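# Push the utility cart into the yellow parking bay

## Task

Move the utility cart into the yellow bay so that each of its four wheels sits fully inside the taped outline without touching the tape. All three tubes in the cart's top tray must remain upright, and the robot must not tip over or finish leaning. The cart has to stay parked by itself, because a cart the robot is still holding does not count.

## Robot and tools

ROBOT. A Hello Robot Stretch 4, a single-arm mobile robot. It has an omni-wheel base, a lift that slides up a mast, one telescoping arm reaching forward from the lift, a wrist with yaw, pitch and roll, and a two-finger gripper. It stands about 1.6 m tall, and the base rim lies within 0.23 m of the base origin. Something in the scene may occasionally nudge loose objects.

FRAMES. The base frame sits on the floor under the centre of the base, with x forward, y left and z up. hand_pose is a point between the open fingertips, given in the base frame. With all wrist joints at zero its axes line up with the base's. The printed value may be slightly wrong. The odometry frame is wherever the base frame was when the scene began.

execute_actions(actions, cameras). actions is a list holding one action, or an empty list to just read state and images. An action can contain base, joints or both, plus optional pace and contact_limits. Alternatively it can contain only end_of_arm. Motions in one action start together and may finish at different times.
- base: exactly one key, each a relative move from where the base last reported itself, never a pose. translate_m drives straight, in metres, -2 to 2, forward positive. strafe_m moves sideways, in metres, -2 to 2, left positive. rotate_rad turns in place, in radians, -3.2 to 3.2, counter-clockwise (left) positive.
- joints: a single object of absolute targets keyed by joint name; the robot has one arm, so there is only one set. lift_m runs 0 to 1.2 m. arm_m is extension from 0 to 0.55 m. wrist_yaw_rad runs -1.134 to 4.276, with 0 forward, positive to the left, 3.14 folded back, and above 3.4 the arm may interfere. wrist_pitch_rad runs -1.117 to 4.259, with 0 level and 1.57 pointing down. wrist_roll_rad runs -1.117 to 4.259; 0 keeps the fingers level, and positive turns clockwise as seen from behind. gripper_m is the fingertip gap, -0.038 to 0.141 m, and values below 0 squeeze the tips together. Done tolerances are ±0.004 for lift, arm and gripper, ±0.02 for yaw and roll, and ±0.05 for pitch. A joint target outside its range is clipped and reported. Any other bad value or an unknown key rejects the whole call, and nothing moves.
- pace: "slow", "default", "fast" or "max". Base speed at these paces is 0.1/0.3/0.4/0.6 m/s and turning is 1/2/3/4 rad/s. With lift_m above 0.2 these are reduced, down to 0.3 m/s and 1 rad/s at full height.
- contact_limits: only arm_m, from 0 (gentlest) to 0.75; the default is 0.5.
- end_of_arm: "enable_torque" re-powers wrist or gripper motors that have shut off.
- cameras: a list chosen from head_camera, head_left_camera, head_right_camera, wrist_camera and all. Omitted or null means all, and [] means none. head_camera looks forward and down; turn the base to look elsewhere. The left and right fisheyes look more steeply down and show the base and arm. wrist_camera looks along the fingers.
Any joint or base left out of an action may keep driving toward its previous target without the statuses showing it. A single action lasts at most 15 s.

wait(seconds): 0 to 10 s. It commands nothing and returns the same output as an empty execute_actions. zoom_image(camera, region): region is [x0, y0, x1, y1] in pixels of that camera's latest image, at most 504 by 504. read_manual(section): returns only licence text. finished_scene(scene): pass the current scene's number to end it for good; the result states whether the task succeeded, and a following scene's task may come with it.

RESULTS. base_status and joint_status describe how each motion ended. done for the base only means the wheels turned the commanded amount, slip included. off_target means it settled short and may still be pushing. contact_stop_at_<key> means the part hit something and stopped; the lift, arm or wheels then go slack, so a slack lift may sag and slack wheels may roll. limit_stop_at_tilt means the lean is over 6 degrees, and lift, arm and wheels go slack and ignore commands until the lean drops. limit_stop_at_own_body means a self-collision was prevented; this is likely when pitch is below -0.2 with roll below -0.4 or above 4. torque_fault means a wrist motor hit its maximum and went limp; send enable_torque. After a stop, the part abandons its target, and later motion calls in the same reply are skipped. on_its_own lists things not commanded by this call; its "held at" value is the target being held, not the position. lidar_m gives 12 ranges in metres from the base origin in 30-degree sectors: the 1st faces straight ahead and they go counter-clockwise, so the 4th is left, the 7th behind and the 10th right. A "-" means nothing seen or closer than 0.25 m. It sees from about 0.15 m up and misses clear objects, thin legs and much of the area behind. wrist_depth_mm is a 7x7 grid of depths from 100 to 2000 mm, read from the top left. base_odometry counts wheel turns, with heading from -3.142 to 3.142 and left positive. If turned_by_wheels and turned_by_imu differ by more than about 0.1 rad, suspect a collision or slip. base_tilt is in degrees, with forward and right positive, and carries a fixed offset of up to about 1.5. motor_effort is a percentage, positive toward higher joint values, with the peak in brackets; these readings are noisy. For wheel_0, wheel_1 and wheel_2, positive means turning the base right.

GRIPPER. To grasp, command a gap smaller than the object. A firm squeeze at a command of 0 or above shows up in gripper_m effort; neither the reading nor done proves a grasp. If the fingertips snag on a surface below them, raise the lift.

CAUTIONS. To unfold the wrist at the start, send lift_m 0.4 with wrist_yaw_rad 0. The robot can tip if it drives or turns carrying more than 1 kg with arm_m over 0.2, or while pushing or pulling hard with the gripper held high. Push the cart gently so the tubes stay upright. Let go before finishing, because the cart must stay in the bay unaided. Avoid drops, slams, hard impacts and heavy shoves. Shorter robot motion time is better.

Each tool is called after "Call:" as name(argument=value, ...), one argument or row to a line, values as JSON.

## Session

Call:
execute_actions(
  actions=[],
)

Scene clock: 0.00 s.
base_odometry: x=+0.000 y=+0.000 heading=+0.000 (m, m, rad; odometry frame)
turned_by_wheels: +0.000 (rad since the last result)
turned_by_imu: +0.000 (rad since the last result)
base_tilt: forward=+0.4 right=+0.8 (deg)
lidar_m: 0.78 0.64 0.62 0.73 1.93 1.95 2.23 0.73 0.79 1.78 1.47 1.75
base_status: not commanded
joint_positions: lift_m=+0.250 arm_m=+0.002 wrist_yaw_rad=+3.162 wrist_pitch_rad=-0.008 wrist_roll_rad=-0.007 gripper_m=+0.057
joint_status: not commanded
motor_effort: lift_m=+19 arm_m=-1 wrist_yaw_rad=+1 wrist_pitch_rad=-6 wrist_roll_rad=-1 gripper_m=-5 wheel_0=+0 wheel_1=+0 wheel_2=+0 (%)
hand_pose: x=-0.1170 y=+0.0816 z=+0.4305 quat_wxyz=(-0.010, +0.004, -0.004, +1.000) (m; base frame)
wrist_depth_mm: - 138 247 - - - 1708 / - 113 138 - - 1983 1708 / - 115 137 - - 1983 1708 / 136 136 180 - - 1983 1661 / 212 - - - - 1983 1661 / 866 1182 209 1863 1576 1808 1661 / 891 991 1078 640 1060 1229 1281
pictures: head_camera, head_left_camera, head_right_camera, wrist_camera
Images, in order (width x height): head_camera 420x560, head_left_camera 420x672, head_right_camera 420x672, wrist_camera 616x392.

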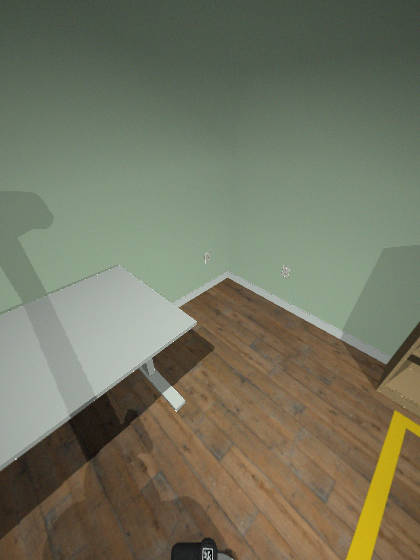

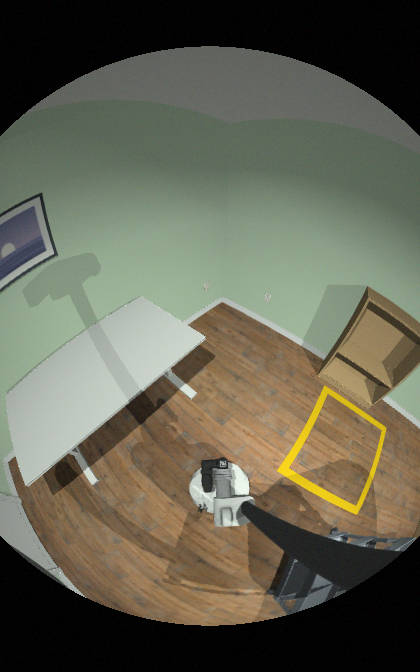

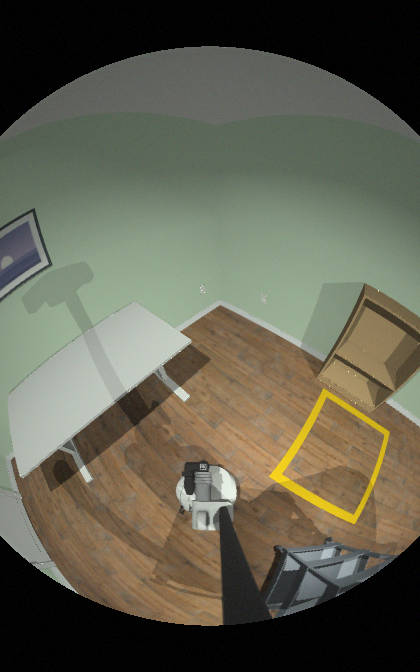

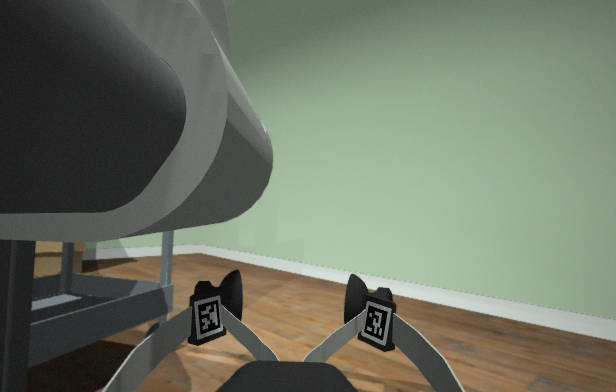

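Call:
execute_actions(
  actions=[
    {"base":{"rotate_rad":-1.9}},
  ],
)

Scene clock: 4.90 s.
base_odometry: x=+0.000 y=+0.000 heading=-1.899 (m, m, rad; odometry frame)
turned_by_wheels: -1.899 (rad since the last result)
turned_by_imu: -1.867 (rad since the last result)
base_tilt: forward=+0.5 right=+0.7 (deg)
lidar_m: 2.65 1.59 1.46 1.80 0.68 0.63 0.67 0.84 1.92 1.98 0.96 0.75
base_status: done
joint_positions: lift_m=+0.250 arm_m=+0.002 wrist_yaw_rad=+3.162 wrist_pitch_rad=-0.008 wrist_roll_rad=-0.007 gripper_m=+0.057
joint_status: not commanded
motor_effort: lift_m=+19(19) arm_m=-1(1) wrist_yaw_rad=+2(2) wrist_pitch_rad=-7(7) wrist_roll_rad=+0(1) gripper_m=-1(3) wheel_0=+2(7) wheel_1=+2(8) wheel_2=+3(6) (%)
hand_pose: x=-0.1169 y=+0.0816 z=+0.4305 quat_wxyz=(-0.010, +0.004, -0.004, +1.000) (m; base frame)
wrist_depth_mm: - 138 247 1756 1618 1430 1336 / - 113 138 1756 1537 741 707 / - 115 137 1118 1060 960 891 / 136 136 180 1708 1537 1430 1308 / 213 - 1863 1756 1537 1430 1281 / 1430 1756 209 1661 1464 1397 1281 / 1042 1008 1078 640 1060 1255 1255
pictures: head_camera, head_left_camera, head_right_camera, wrist_camera
Images, in order (width x height): head_camera 420x560, head_left_camera 420x672, head_right_camera 420x672, wrist_camera 616x392.

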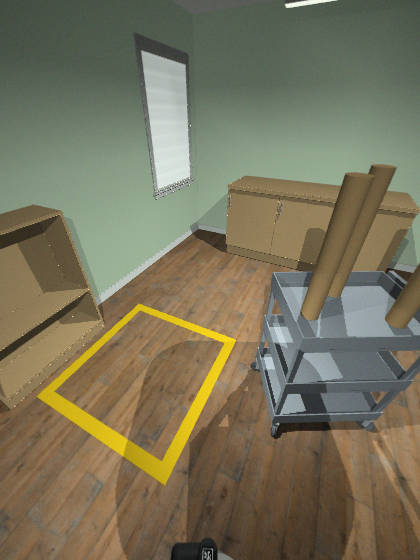

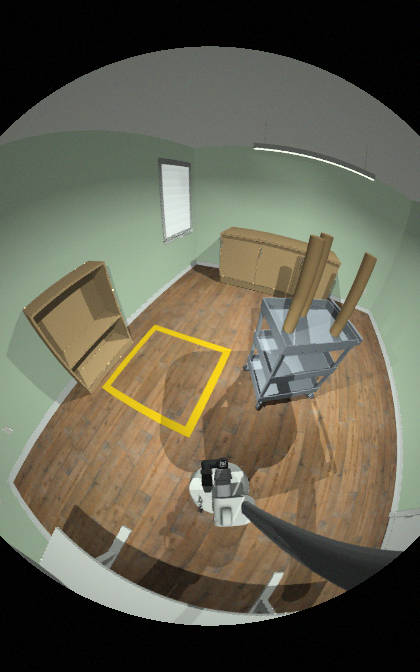

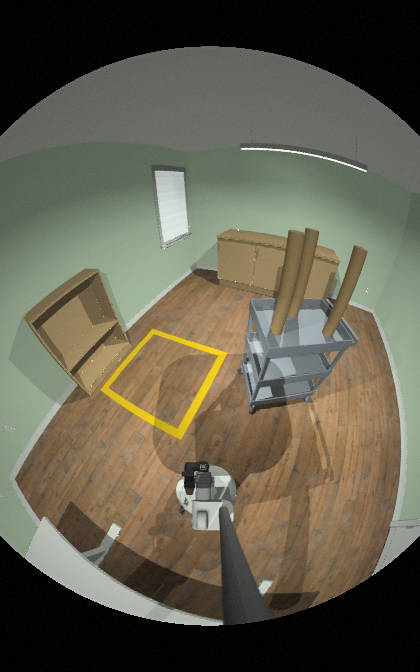

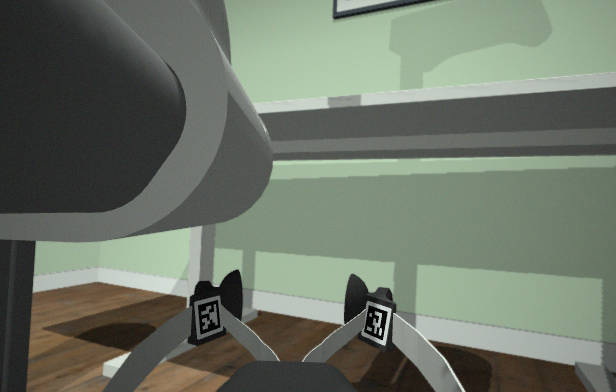

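Call:
execute_actions(
  actions=[
    {"base":{"strafe_m":-1.3},"joints":{"lift_m":0.2}},
  ],
  cameras=[],
)

Call:
execute_actions(
  actions=[
    {"base":{"rotate_rad":0.3}},
  ],
)

Scene clock: 20.93 s.
base_odometry: x=-1.230 y=+0.419 heading=-1.899 (m, m, rad; odometry frame)
turned_by_wheels: +0.000 (rad since the last result)
turned_by_imu: +0.003 (rad since the last result)
base_tilt: forward=+0.4 right=+0.7 (deg)
lidar_m: 2.12 0.77 0.99 1.94 1.22 1.20 1.18 0.82 0.74 0.75 1.00 2.21
base_status: done
joint_positions: lift_m=+0.200 arm_m=+0.002 wrist_yaw_rad=+3.162 wrist_pitch_rad=-0.008 wrist_roll_rad=-0.007 gripper_m=+0.057
joint_status: all done
motor_effort: lift_m=+16(20) arm_m=-1(1) wrist_yaw_rad=+1(2) wrist_pitch_rad=-7(7) wrist_roll_rad=+0(0) gripper_m=-7(7) wheel_0=+0(9) wheel_1=+1(9) wheel_2=+2(3) (%)
hand_pose: x=-0.1169 y=+0.0816 z=+0.3807 quat_wxyz=(-0.010, +0.004, -0.004, +1.000) (m; base frame)
wrist_depth_mm: - 138 247 - - 1921 1808 / - 113 138 - - 1983 1756 / - 115 137 - - 1983 1255 / 136 136 180 - - 1921 1708 / 212 1008 1397 - - 1921 1756 / 866 1042 209 1661 1430 1756 1661 / 842 904 960 580 960 1118 1138
pictures: none
No camera images: the call's "cameras" was empty. Leave "cameras" out to get every camera's image.

Scene clock: 22.00 s.
base_odometry: x=-1.231 y=+0.419 heading=-1.600 (m, m, rad; odometry frame)
turned_by_wheels: +0.300 (rad since the last result)
turned_by_imu: +0.295 (rad since the last result)
base_tilt: forward=+0.5 right=+0.7 (deg)
lidar_m: 0.74 0.82 2.65 1.46 1.20 1.72 0.93 0.74 0.73 0.86 1.41 2.09
base_status: done
joint_positions: lift_m=+0.200 arm_m=+0.002 wrist_yaw_rad=+3.162 wrist_pitch_rad=-0.008 wrist_roll_rad=-0.007 gripper_m=+0.057
joint_status: not commanded
motor_effort: lift_m=+16(16) arm_m=-1(1) wrist_yaw_rad=+3(1) wrist_pitch_rad=-7(7) wrist_roll_rad=+1(0) gripper_m=-4(6) wheel_0=-3(6) wheel_1=-1(5) wheel_2=-1(7) (%)
hand_pose: x=-0.1169 y=+0.0816 z=+0.3807 quat_wxyz=(-0.010, +0.004, -0.004, +1.000) (m; base frame)
wrist_depth_mm: - 138 246 1366 1808 1983 1756 / - 113 138 1366 1863 1983 1756 / - 115 137 1336 1921 1983 1708 / 136 136 179 1336 1863 1983 1708 / 212 878 1098 1336 1863 1983 1708 / 768 904 208 1308 1430 1808 1618 / 778 842 976 585 946 1118 1160
pictures: head_camera, head_left_camera, head_right_camera, wrist_camera
Images, in order (width x height): head_camera 420x560, head_left_camera 420x672, head_right_camera 420x672, wrist_camera 616x392.

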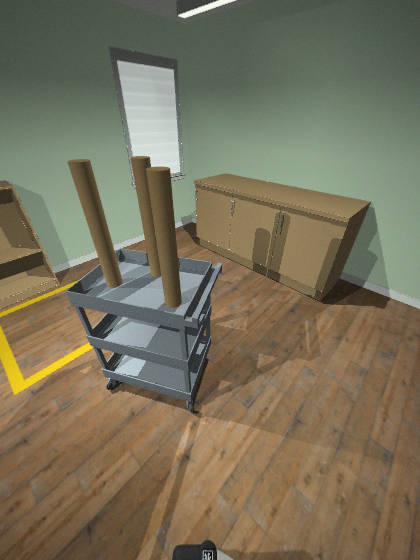

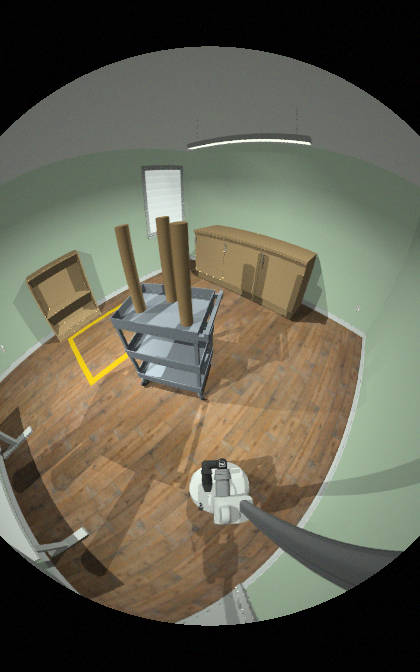

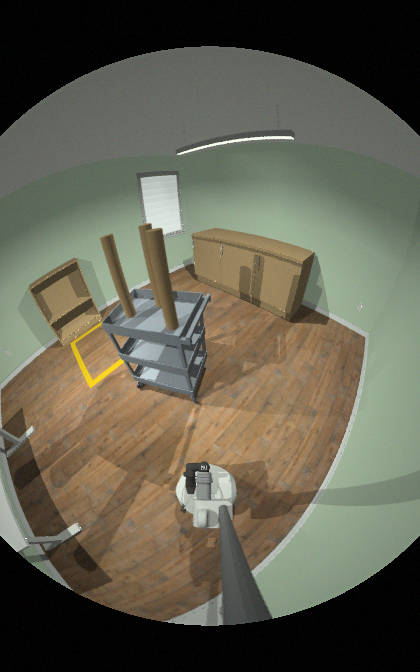

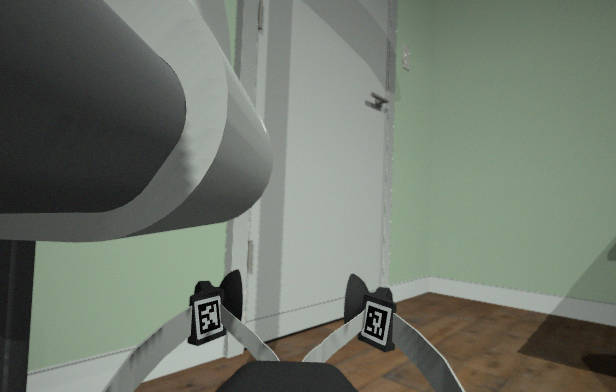

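Call:
execute_actions(
  actions=[
    {"base":{"rotate_rad":-0.8}},
  ],
  cameras=[],
)

Call:
execute_actions(
  actions=[
    {"base":{"translate_m":0.94}},
  ],
  cameras=[],
)

Call:
execute_actions(
  actions=[
    {"base":{"rotate_rad":2.07},"joints":{"lift_m":0.6}},
  ],
)

Scene clock: 29.30 s.
base_odometry: x=-1.230 y=+0.419 heading=-2.400 (m, m, rad; odometry frame)
turned_by_wheels: -0.800 (rad since the last result)
turned_by_imu: -0.785 (rad since the last result)
base_tilt: forward=+0.4 right=+0.7 (deg)
lidar_m: 2.30 1.14 0.75 1.00 1.90 1.24 1.22 1.15 0.81 0.74 0.77 1.02
base_status: done
joint_positions: lift_m=+0.200 arm_m=+0.002 wrist_yaw_rad=+3.162 wrist_pitch_rad=-0.008 wrist_roll_rad=-0.007 gripper_m=+0.057
joint_status: not commanded
motor_effort: lift_m=+16(17) arm_m=-1(1) wrist_yaw_rad=+3(2) wrist_pitch_rad=-7(6) wrist_roll_rad=+0(0) gripper_m=-6(2) wheel_0=+1(7) wheel_1=-1(7) wheel_2=+1(7) (%)
hand_pose: x=-0.1169 y=+0.0816 z=+0.3807 quat_wxyz=(-0.010, +0.004, -0.004, +1.000) (m; base frame)
wrist_depth_mm: - 138 247 - - - - / - 113 138 - - - - / - 115 137 - 1708 1708 - / 136 136 180 - - - - / 213 - - - - - - / 1281 1537 209 1661 1430 1808 1863 / 946 891 976 585 960 1098 1138
pictures: none
No camera images: the call's "cameras" was empty. Leave "cameras" out to get every camera's image.

Scene clock: 33.93 s.
base_odometry: x=-1.923 y=-0.216 heading=-2.400 (m, m, rad; odometry frame)
turned_by_wheels: +0.000 (rad since the last result)
turned_by_imu: +0.003 (rad since the last result)
base_tilt: forward=+0.4 right=+0.8 (deg)
lidar_m: 1.76 1.24 1.48 0.77 0.70 2.27 2.25 1.08 0.72 0.66 0.68 0.89
base_status: done
joint_positions: lift_m=+0.200 arm_m=+0.002 wrist_yaw_rad=+3.162 wrist_pitch_rad=-0.008 wrist_roll_rad=-0.007 gripper_m=+0.057
joint_status: not commanded
motor_effort: lift_m=+17(17) arm_m=-1(1) wrist_yaw_rad=+3(0) wrist_pitch_rad=-7(7) wrist_roll_rad=+1(1) gripper_m=-3(4) wheel_0=+0(6) wheel_1=-1(7) wheel_2=-1(9) (%)
hand_pose: x=-0.1169 y=+0.0816 z=+0.3807 quat_wxyz=(-0.010, +0.004, -0.004, +1.000) (m; base frame)
wrist_depth_mm: - 138 247 - - - - / - 113 138 - - - - / - 115 137 - - - - / 136 136 179 - - - - / 213 1808 - - - - - / 1255 1576 209 1661 1397 1756 1863 / 946 891 960 585 960 1118 1138
pictures: none
No camera images: the call's "cameras" was empty. Leave "cameras" out to get every camera's image.

Scene clock: 36.53 s.
base_odometry: x=-1.923 y=-0.216 heading=-0.330 (m, m, rad; odometry frame)
turned_by_wheels: +2.070 (rad since the last result)
turned_by_imu: +2.038 (rad since the last result)
base_tilt: forward=+0.3 right=+0.8 (deg)
lidar_m: 0.71 2.27 2.15 1.10 0.74 0.65 0.69 0.90 1.78 1.21 1.48 0.76
base_status: done
joint_positions: lift_m=+0.600 arm_m=+0.002 wrist_yaw_rad=+3.162 wrist_pitch_rad=-0.008 wrist_roll_rad=-0.007 gripper_m=+0.057
joint_status: all done
motor_effort: lift_m=+21(22) arm_m=-1(1) wrist_yaw_rad=+3(2) wrist_pitch_rad=-6(6) wrist_roll_rad=+0(1) gripper_m=-2(1) wheel_0=-2(7) wheel_1=+1(7) wheel_2=+0(8) (%)
hand_pose: x=-0.1169 y=+0.0816 z=+0.7803 quat_wxyz=(-0.010, +0.004, -0.004, +1.000) (m; base frame)
wrist_depth_mm: - 138 247 878 788 723 661 / - 113 138 878 788 715 654 / - 115 137 866 778 707 654 / 136 136 180 866 768 699 647 / 213 1078 960 842 768 699 647 / 1182 1078 208 854 732 699 640 / 1182 1008 946 488 759 683 640
pictures: head_camera, head_left_camera, head_right_camera, wrist_camera
Images, in order (width x height): head_camera 420x560, head_left_camera 420x672, head_right_camera 420x672, wrist_camera 616x392.

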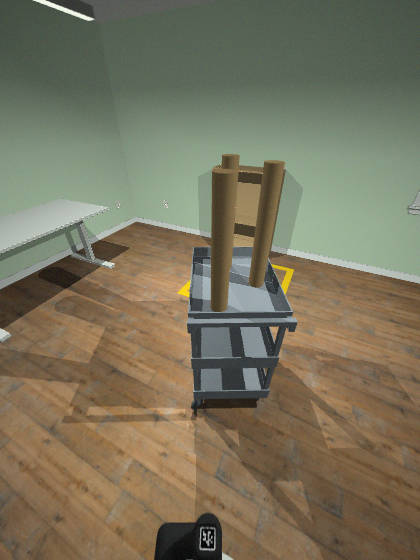

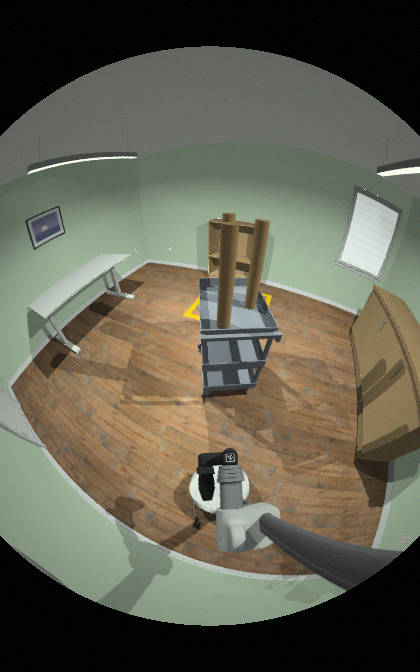

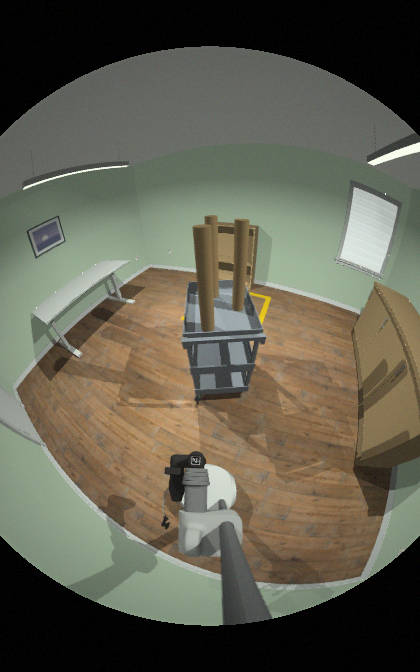

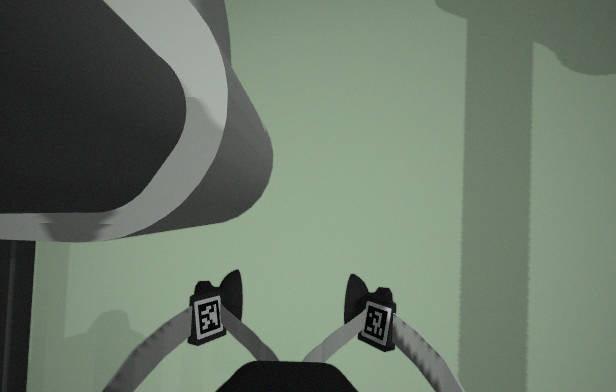

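Call:
execute_actions(
  actions=[
    {"joints":{"lift_m":0.65,"wrist_yaw_rad":0,"gripper_m":0.1}},
  ],
)

Call:
zoom_image(
  camera="head_camera",
  region=[150,230,330,430],
)

Scene clock: 42.53 s.
base_odometry: x=-1.923 y=-0.216 heading=-0.330 (m, m, rad; odometry frame)
turned_by_wheels: +0.000 (rad since the last result)
turned_by_imu: +0.002 (rad since the last result)
base_tilt: forward=+0.4 right=+0.7 (deg)
lidar_m: 0.71 2.23 2.11 1.10 0.73 0.66 0.69 0.90 1.77 1.24 1.47 0.73
base_status: not commanded
joint_positions: lift_m=+0.650 arm_m=+0.002 wrist_yaw_rad=+0.000 wrist_pitch_rad=-0.008 wrist_roll_rad=-0.007 gripper_m=+0.100
joint_status: all done
motor_effort: lift_m=+21(22) arm_m=-1(1) wrist_yaw_rad=+0(2) wrist_pitch_rad=-7(7) wrist_roll_rad=+0(1) gripper_m=-1(8) wheel_0=-2(2) wheel_1=+1(1) wheel_2=+1(0) (%)
hand_pose: x=+0.4618 y=-0.0873 z=+0.8303 quat_wxyz=(+1.000, -0.004, -0.004, +0.000) (m; base frame)
wrist_depth_mm: - - - 1042 - - - / - - - 1060 - - - / - - - 1042 - - - / - - - 1042 - - - / - - 574 580 585 597 - / - - 1160 - 216 - - / 1983 1863 778 157 946 - -
pictures: head_camera, head_left_camera, head_right_camera, wrist_camera
Images, in order (width x height): head_camera 420x560, head_left_camera 420x672, head_right_camera 420x672, wrist_camera 616x392.

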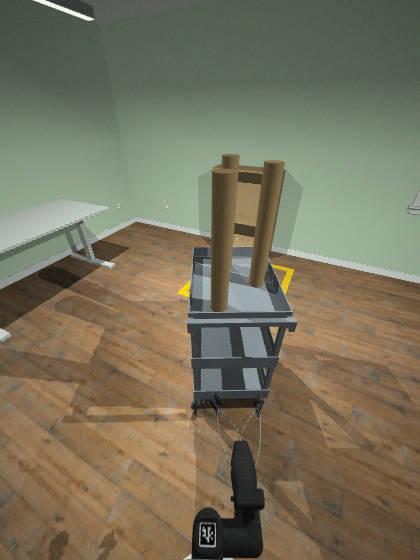

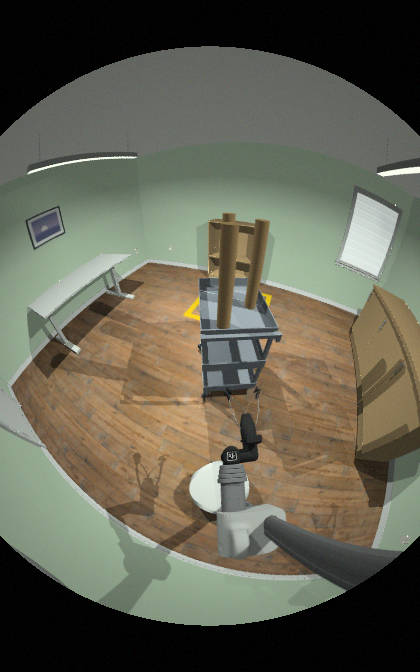

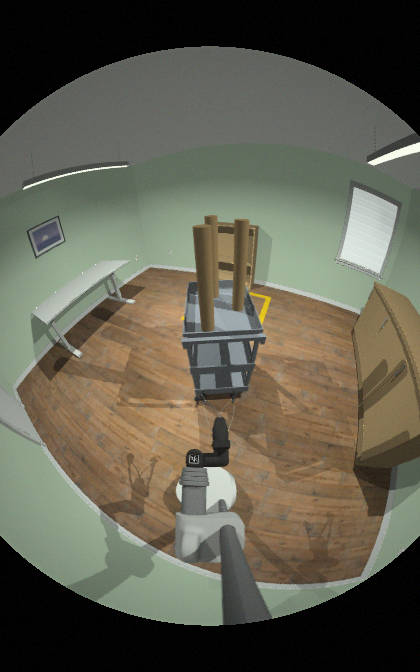

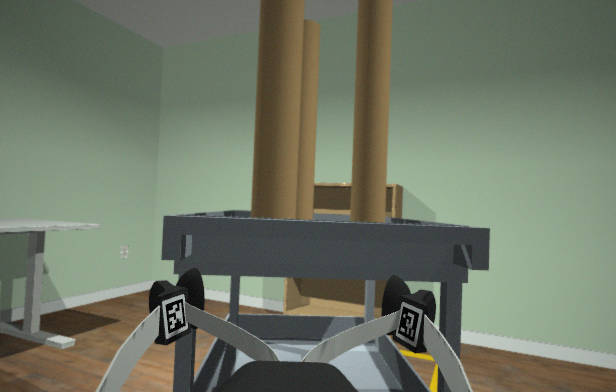

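Region (150, 230, 330, 430) of head_camera's 420x560 image, scaled by 2.520, with more detail than that image has; it fills the left 454 columns of this view, and the rest is white.

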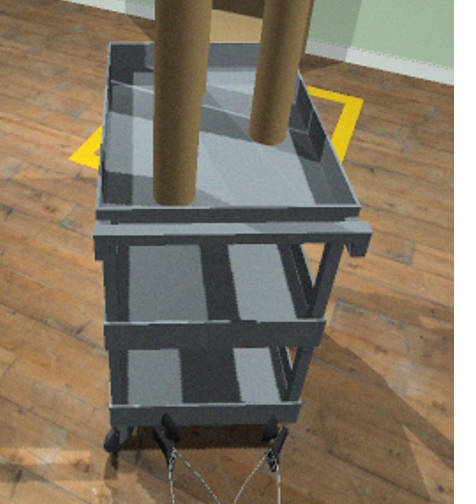

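Call:
execute_actions(
  actions=[
    {"base":{"translate_m":0.15}},
  ],
  cameras=["wrist_camera","head_camera"],
)

Call:
execute_actions(
  actions=[
    {"base":{"strafe_m":-0.04},"joints":{"wrist_roll_rad":1.57}},
  ],
  cameras=["wrist_camera","head_camera"],
)

Scene clock: 50.73 s.
base_odometry: x=-1.781 y=-0.265 heading=-0.330 (m, m, rad; odometry frame)
turned_by_wheels: +0.000 (rad since the last result)
turned_by_imu: +0.002 (rad since the last result)
base_tilt: forward=+0.4 right=+0.8 (deg)
lidar_m: 0.54 2.17 2.06 1.33 0.87 0.81 0.85 1.07 1.84 1.24 1.58 0.58
base_status: done
joint_positions: lift_m=+0.650 arm_m=+0.002 wrist_yaw_rad=+0.000 wrist_pitch_rad=-0.008 wrist_roll_rad=-0.007 gripper_m=+0.100
joint_status: not commanded
motor_effort: lift_m=+22(21) arm_m=-1(1) wrist_yaw_rad=+2(1) wrist_pitch_rad=-7(7) wrist_roll_rad=+0(0) gripper_m=+1(1) wheel_0=+0(5) wheel_1=+0(6) wheel_2=-2(11) (%)
hand_pose: x=+0.4617 y=-0.0873 z=+0.8303 quat_wxyz=(+1.000, -0.004, -0.004, +0.000) (m; base frame)
wrist_depth_mm: - - - 891 - - - / - - - 891 - - - / - - - 904 - - - / - - - 891 - - - / - 364 424 375 397 436 - / - 427 424 - 216 442 - / 1983 424 946 157 946 466 -
pictures: head_camera, wrist_camera
Images, in order (width x height): head_camera 420x560, wrist_camera 616x392.

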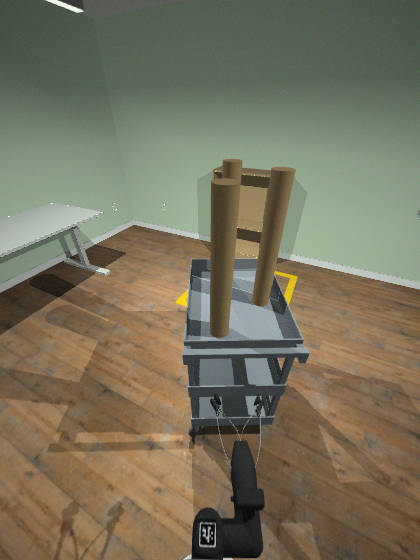

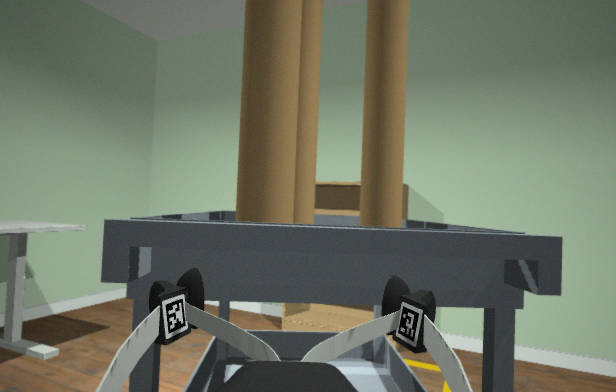

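Scene clock: 52.23 s.
base_odometry: x=-1.794 y=-0.302 heading=-0.330 (m, m, rad; odometry frame)
turned_by_wheels: +0.000 (rad since the last result)
turned_by_imu: +0.001 (rad since the last result)
base_tilt: forward=+0.4 right=+0.8 (deg)
lidar_m: 0.57 2.26 2.09 1.33 0.88 0.82 0.85 1.10 1.80 1.21 1.56 0.60
base_status: done
joint_positions: lift_m=+0.650 arm_m=+0.002 wrist_yaw_rad=+0.000 wrist_pitch_rad=-0.008 wrist_roll_rad=+1.570 gripper_m=+0.100
joint_status: all done
motor_effort: lift_m=+21(21) arm_m=-1(1) wrist_yaw_rad=+0(2) wrist_pitch_rad=-7(7) wrist_roll_rad=+2(11) gripper_m=+2(2) wheel_0=+1(8) wheel_1=+0(7) wheel_2=+0(2) (%)
hand_pose: x=+0.4617 y=-0.0874 z=+0.8303 quat_wxyz=(+0.707, +0.707, -0.003, +0.003) (m; base frame)
wrist_depth_mm: - - - - - 1756 1182 / - - - 445 - 591 459 / - - - 439 - 707 452 / - - - 436 - 715 449 / 878 891 904 433 - 707 442 / 496 492 368 427 216 707 442 / - - - 161 - 621 436
pictures: head_camera, wrist_camera
Images, in order (width x height): head_camera 420x560, wrist_camera 616x392.

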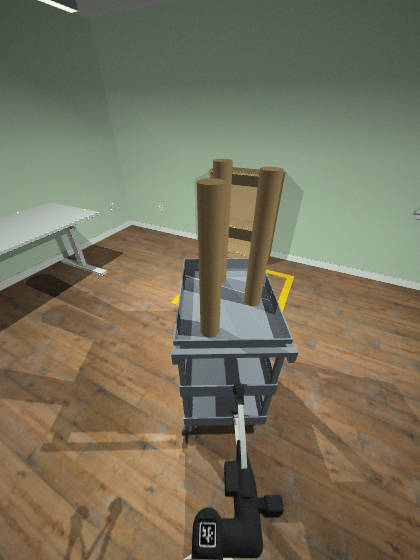

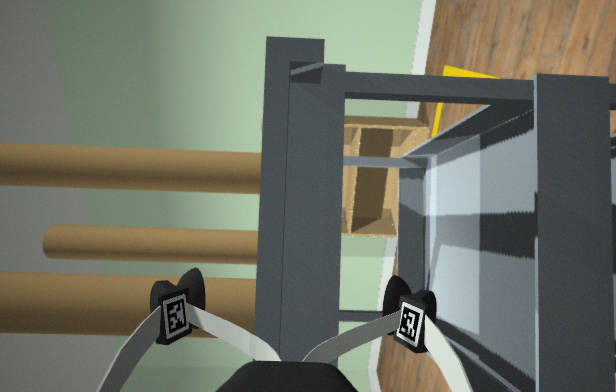

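Call:
execute_actions(
  actions=[
    {"base":{"translate_m":0.14},"joints":{"lift_m":0.676,"gripper_m":0.08},"pace":"slow"},
  ],
  cameras=["wrist_camera","head_camera"],
)

Scene clock: 58.10 s.
base_odometry: x=-1.662 y=-0.348 heading=-0.330 (m, m, rad; odometry frame)
turned_by_wheels: +0.000 (rad since the last result)
turned_by_imu: +0.003 (rad since the last result)
base_tilt: forward=+0.5 right=+0.6 (deg)
lidar_m: 0.43 0.43 2.03 1.57 1.06 0.93 0.97 1.27 1.35 1.23 1.56 0.49
base_status: done
joint_positions: lift_m=+0.676 arm_m=+0.002 wrist_yaw_rad=+0.000 wrist_pitch_rad=-0.008 wrist_roll_rad=+1.570 gripper_m=+0.080
joint_status: all done
motor_effort: lift_m=+22(21) arm_m=-1(1) wrist_yaw_rad=+1(2) wrist_pitch_rad=-7(6) wrist_roll_rad=+1(0) gripper_m=-1(3) wheel_0=+1(4) wheel_1=+2(5) wheel_2=-2(7) (%)
hand_pose: x=+0.4617 y=-0.0874 z=+0.8563 quat_wxyz=(+0.707, +0.707, -0.003, +0.003) (m; base frame)
wrist_depth_mm: - - - 286 309 320 319 / - - - 300 304 1756 492 / 564 569 585 238 301 768 539 / - - - 296 298 768 535 / 741 741 750 293 904 759 530 / 377 382 211 289 215 750 525 / 353 353 359 196 289 654 521
pictures: head_camera, wrist_camera
Images, in order (width x height): head_camera 420x560, wrist_camera 616x392.

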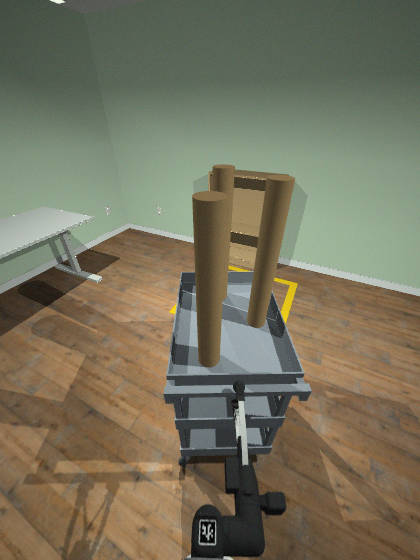

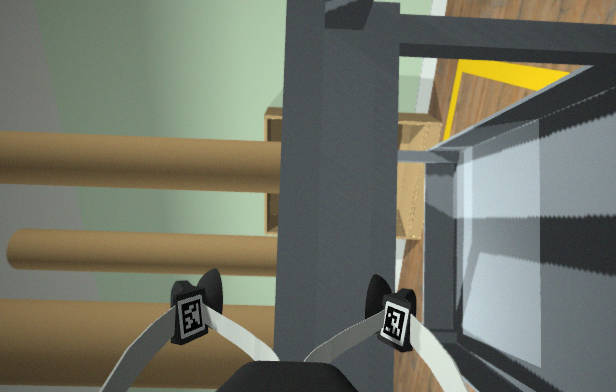

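Call:
execute_actions(
  actions=[
    {"joints":{"gripper_m":0.0,"arm_m":0.012}},
  ],
  cameras=["wrist_camera","head_camera"],
)

Call:
execute_actions(
  actions=[
    {"base":{"translate_m":0.4},"pace":"slow"},
  ],
)

Scene clock: 62.60 s.
base_odometry: x=-1.662 y=-0.348 heading=-0.330 (m, m, rad; odometry frame)
turned_by_wheels: +0.000 (rad since the last result)
turned_by_imu: +0.002 (rad since the last result)
base_tilt: forward=+0.4 right=+0.8 (deg)
lidar_m: 0.42 0.44 1.99 1.55 1.03 0.94 0.98 1.27 1.35 1.23 1.61 0.48
base_status: not commanded
joint_positions: lift_m=+0.676 arm_m=+0.011 wrist_yaw_rad=+0.003 wrist_pitch_rad=-0.007 wrist_roll_rad=+1.570 gripper_m=+0.000
joint_status: all done
motor_effort: lift_m=+22(22) arm_m=+3(4) wrist_yaw_rad=-6(9) wrist_pitch_rad=-9(10) wrist_roll_rad=+1(1) gripper_m=-19(17) wheel_0=+0(1) wheel_1=+2(2) wheel_2=-1(2) (%)
hand_pose: x=+0.4711 y=-0.0866 z=+0.8560 quat_wxyz=(+0.707, +0.707, -0.001, +0.003) (m; base frame)
wrist_depth_mm: - - - 286 293 303 304 / - - - 226 290 1808 500 / 549 554 564 224 287 768 539 / - - - 282 286 768 535 / 715 732 741 279 282 759 530 / 370 377 192 217 279 750 525 / 342 340 343 216 276 654 521
pictures: head_camera, wrist_camera
Images, in order (width x height): head_camera 420x560, wrist_camera 616x392.

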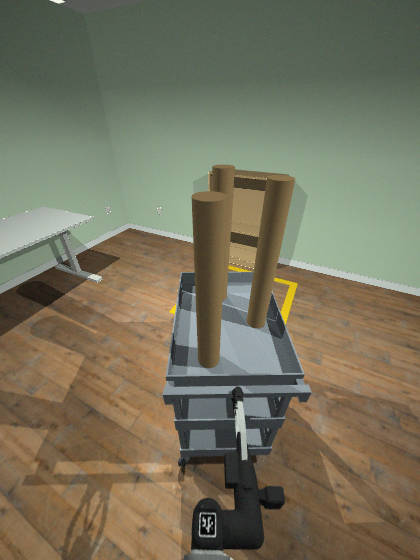

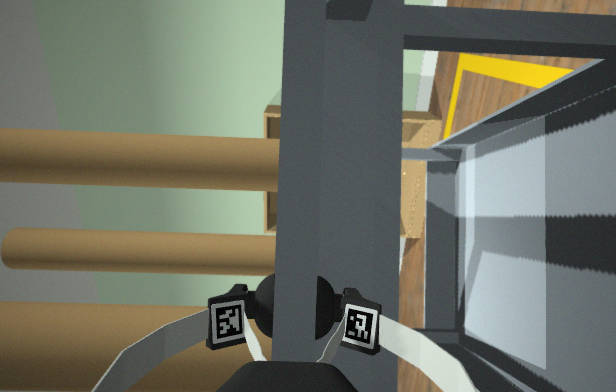

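Scene clock: 67.87 s.
base_odometry: x=-1.284 y=-0.477 heading=-0.330 (m, m, rad; odometry frame)
turned_by_wheels: +0.000 (rad since the last result)
turned_by_imu: +0.002 (rad since the last result)
base_tilt: forward=+0.4 right=+0.7 (deg)
lidar_m: 0.44 0.48 1.84 2.08 1.41 1.30 1.37 1.74 1.35 1.39 1.85 0.47
base_status: done
joint_positions: lift_m=+0.676 arm_m=+0.011 wrist_yaw_rad=-0.003 wrist_pitch_rad=-0.007 wrist_roll_rad=+1.570 gripper_m=+0.000
joint_status: not commanded
motor_effort: lift_m=+22(22) arm_m=+3(3) wrist_yaw_rad=+10(24) wrist_pitch_rad=-8(9) wrist_roll_rad=+1(2) gripper_m=-18(15) wheel_0=+2(5) wheel_1=+2(5) wheel_2=-4(11) (%)
hand_pose: x=+0.4706 y=-0.0882 z=+0.8561 quat_wxyz=(+0.707, +0.707, -0.004, +0.002) (m; base frame)
wrist_depth_mm: 1983 1983 1983 216 278 293 287 / - - - 216 278 1808 504 / 535 535 544 216 278 741 539 / - - - 277 278 768 535 / - 741 732 276 279 759 530 / 357 362 191 216 279 741 525 / 345 249 349 216 279 627 521
pictures: head_camera, head_left_camera, head_right_camera, wrist_camera
Images, in order (width x height): head_camera 420x560, head_left_camera 420x672, head_right_camera 420x672, wrist_camera 616x392.

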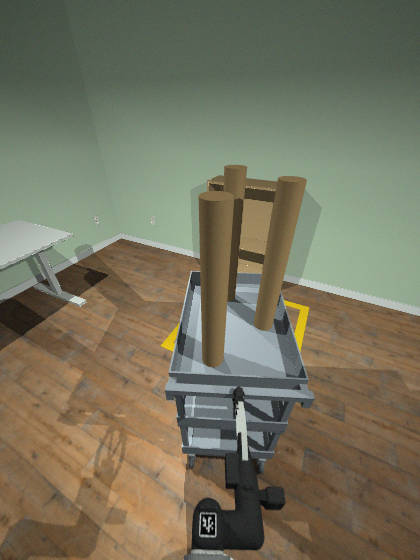

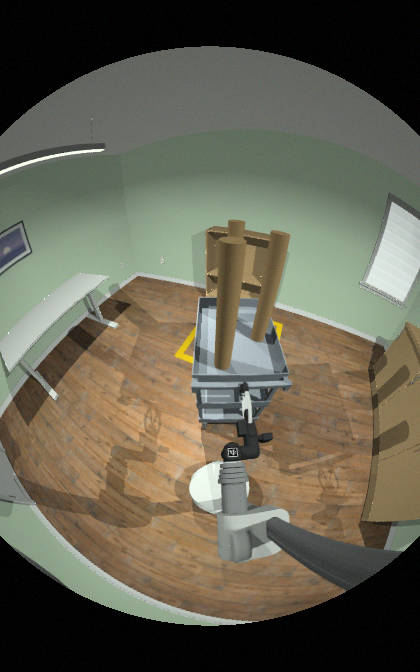

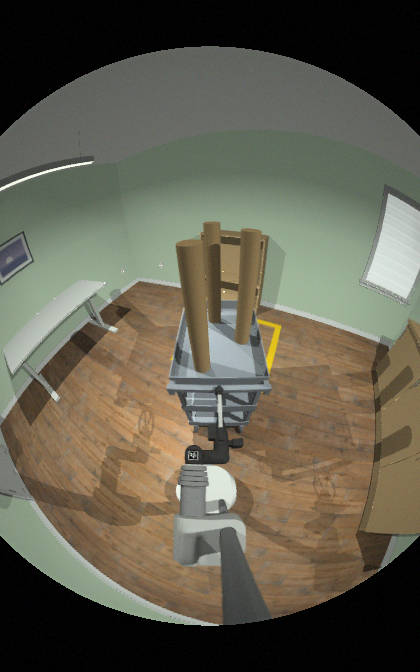

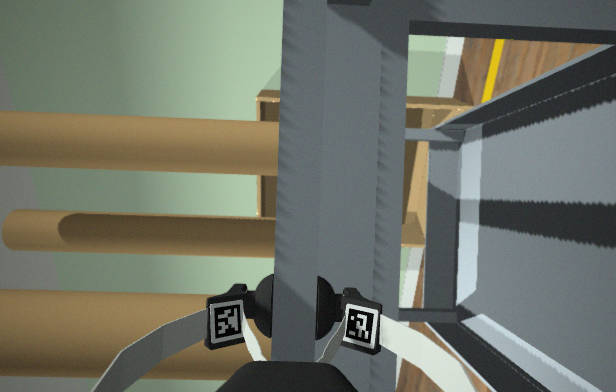

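Call:
execute_actions(
  actions=[
    {"base":{"translate_m":0.3},"pace":"slow"},
  ],
  cameras=["head_right_camera","head_camera"],
)

Scene clock: 75.33 s.
base_odometry: x=-1.000 y=-0.574 heading=-0.330 (m, m, rad; odometry frame)
turned_by_wheels: +0.000 (rad since the last result)
turned_by_imu: +0.003 (rad since the last result)
base_tilt: forward=+0.4 right=+0.8 (deg)
lidar_m: 0.44 0.47 1.73 1.75 1.73 1.58 1.63 2.13 1.47 1.50 2.04 0.44
base_status: done
joint_positions: lift_m=+0.676 arm_m=+0.011 wrist_yaw_rad=-0.003 wrist_pitch_rad=-0.007 wrist_roll_rad=+1.570 gripper_m=+0.000
joint_status: not commanded
motor_effort: lift_m=+22(22) arm_m=+3(3) wrist_yaw_rad=+7(13) wrist_pitch_rad=-8(9) wrist_roll_rad=+1(2) gripper_m=-16(18) wheel_0=+2(6) wheel_1=+3(5) wheel_2=-4(11) (%)
hand_pose: x=+0.4706 y=-0.0882 z=+0.8561 quat_wxyz=(+0.707, +0.707, -0.003, +0.002) (m; base frame)
wrist_depth_mm: 1661 1708 1756 206 266 1576 297 / 1808 1756 1808 208 270 1576 508 / 530 530 535 211 272 768 535 / 741 - 1983 212 274 768 535 / - - - 274 277 759 530 / 355 359 191 214 279 750 525 / 362 349 353 216 282 621 521
pictures: head_camera, head_right_camera
Images, in order (width x height): head_camera 420x560, head_right_camera 420x672.

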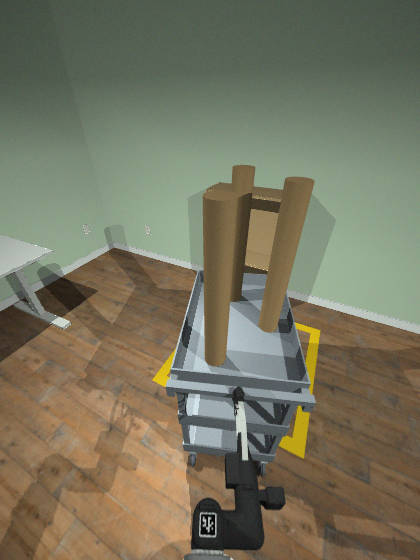

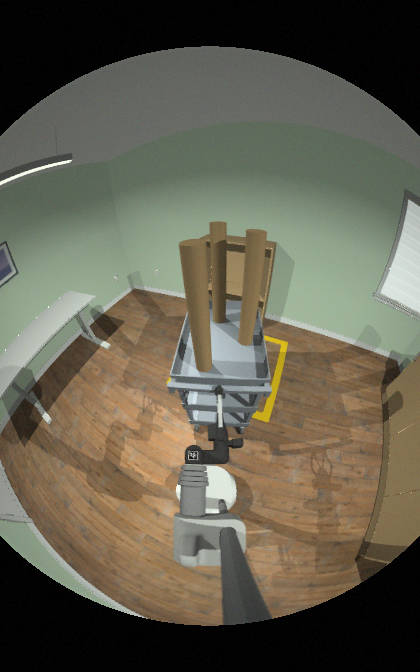

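Call:
execute_actions(
  actions=[
    {"base":{"translate_m":0.35},"pace":"slow"},
  ],
  cameras=["head_right_camera","head_left_camera","head_camera"],
)

Scene clock: 85.60 s.
base_odometry: x=-0.669 y=-0.688 heading=-0.330 (m, m, rad; odometry frame)
turned_by_wheels: +0.000 (rad since the last result)
turned_by_imu: +0.003 (rad since the last result)
base_tilt: forward=+0.5 right=+0.7 (deg)
lidar_m: 0.41 0.49 1.58 1.60 2.08 1.92 1.96 1.78 1.65 1.69 1.94 0.45
base_status: done
joint_positions: lift_m=+0.676 arm_m=+0.011 wrist_yaw_rad=-0.002 wrist_pitch_rad=-0.007 wrist_roll_rad=+1.570 gripper_m=+0.000
joint_status: not commanded
motor_effort: lift_m=+22(22) arm_m=+3(3) wrist_yaw_rad=+6(12) wrist_pitch_rad=-8(8) wrist_roll_rad=+1(1) gripper_m=-17(17) wheel_0=+2(6) wheel_1=+2(6) wheel_2=-4(10) (%)
hand_pose: x=+0.4707 y=-0.0880 z=+0.8561 quat_wxyz=(+0.707, +0.707, -0.003, +0.002) (m; base frame)
wrist_depth_mm: 1397 1430 1397 196 254 1430 1098 / 521 530 1430 200 259 741 530 / 1576 1618 544 204 264 778 539 / 715 723 741 208 270 768 535 / 1756 1808 1808 271 276 759 530 / 353 357 190 212 279 715 525 / - 256 373 218 285 609 512
pictures: head_camera, head_left_camera, head_right_camera
Images, in order (width x height): head_camera 420x560, head_left_camera 420x672, head_right_camera 420x672.

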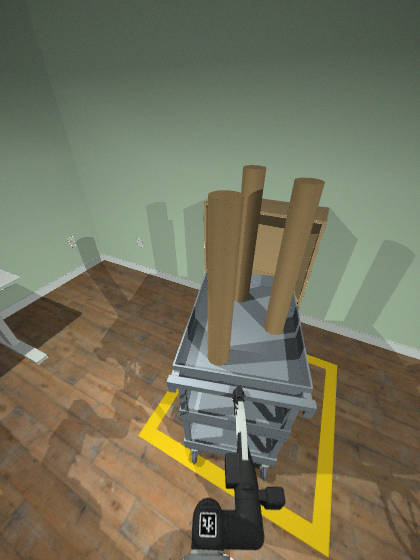

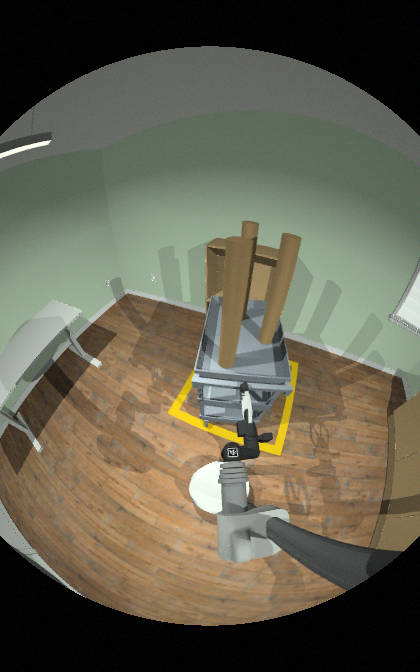

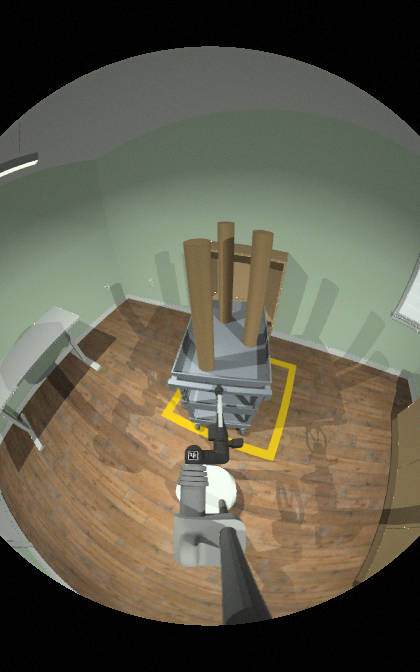

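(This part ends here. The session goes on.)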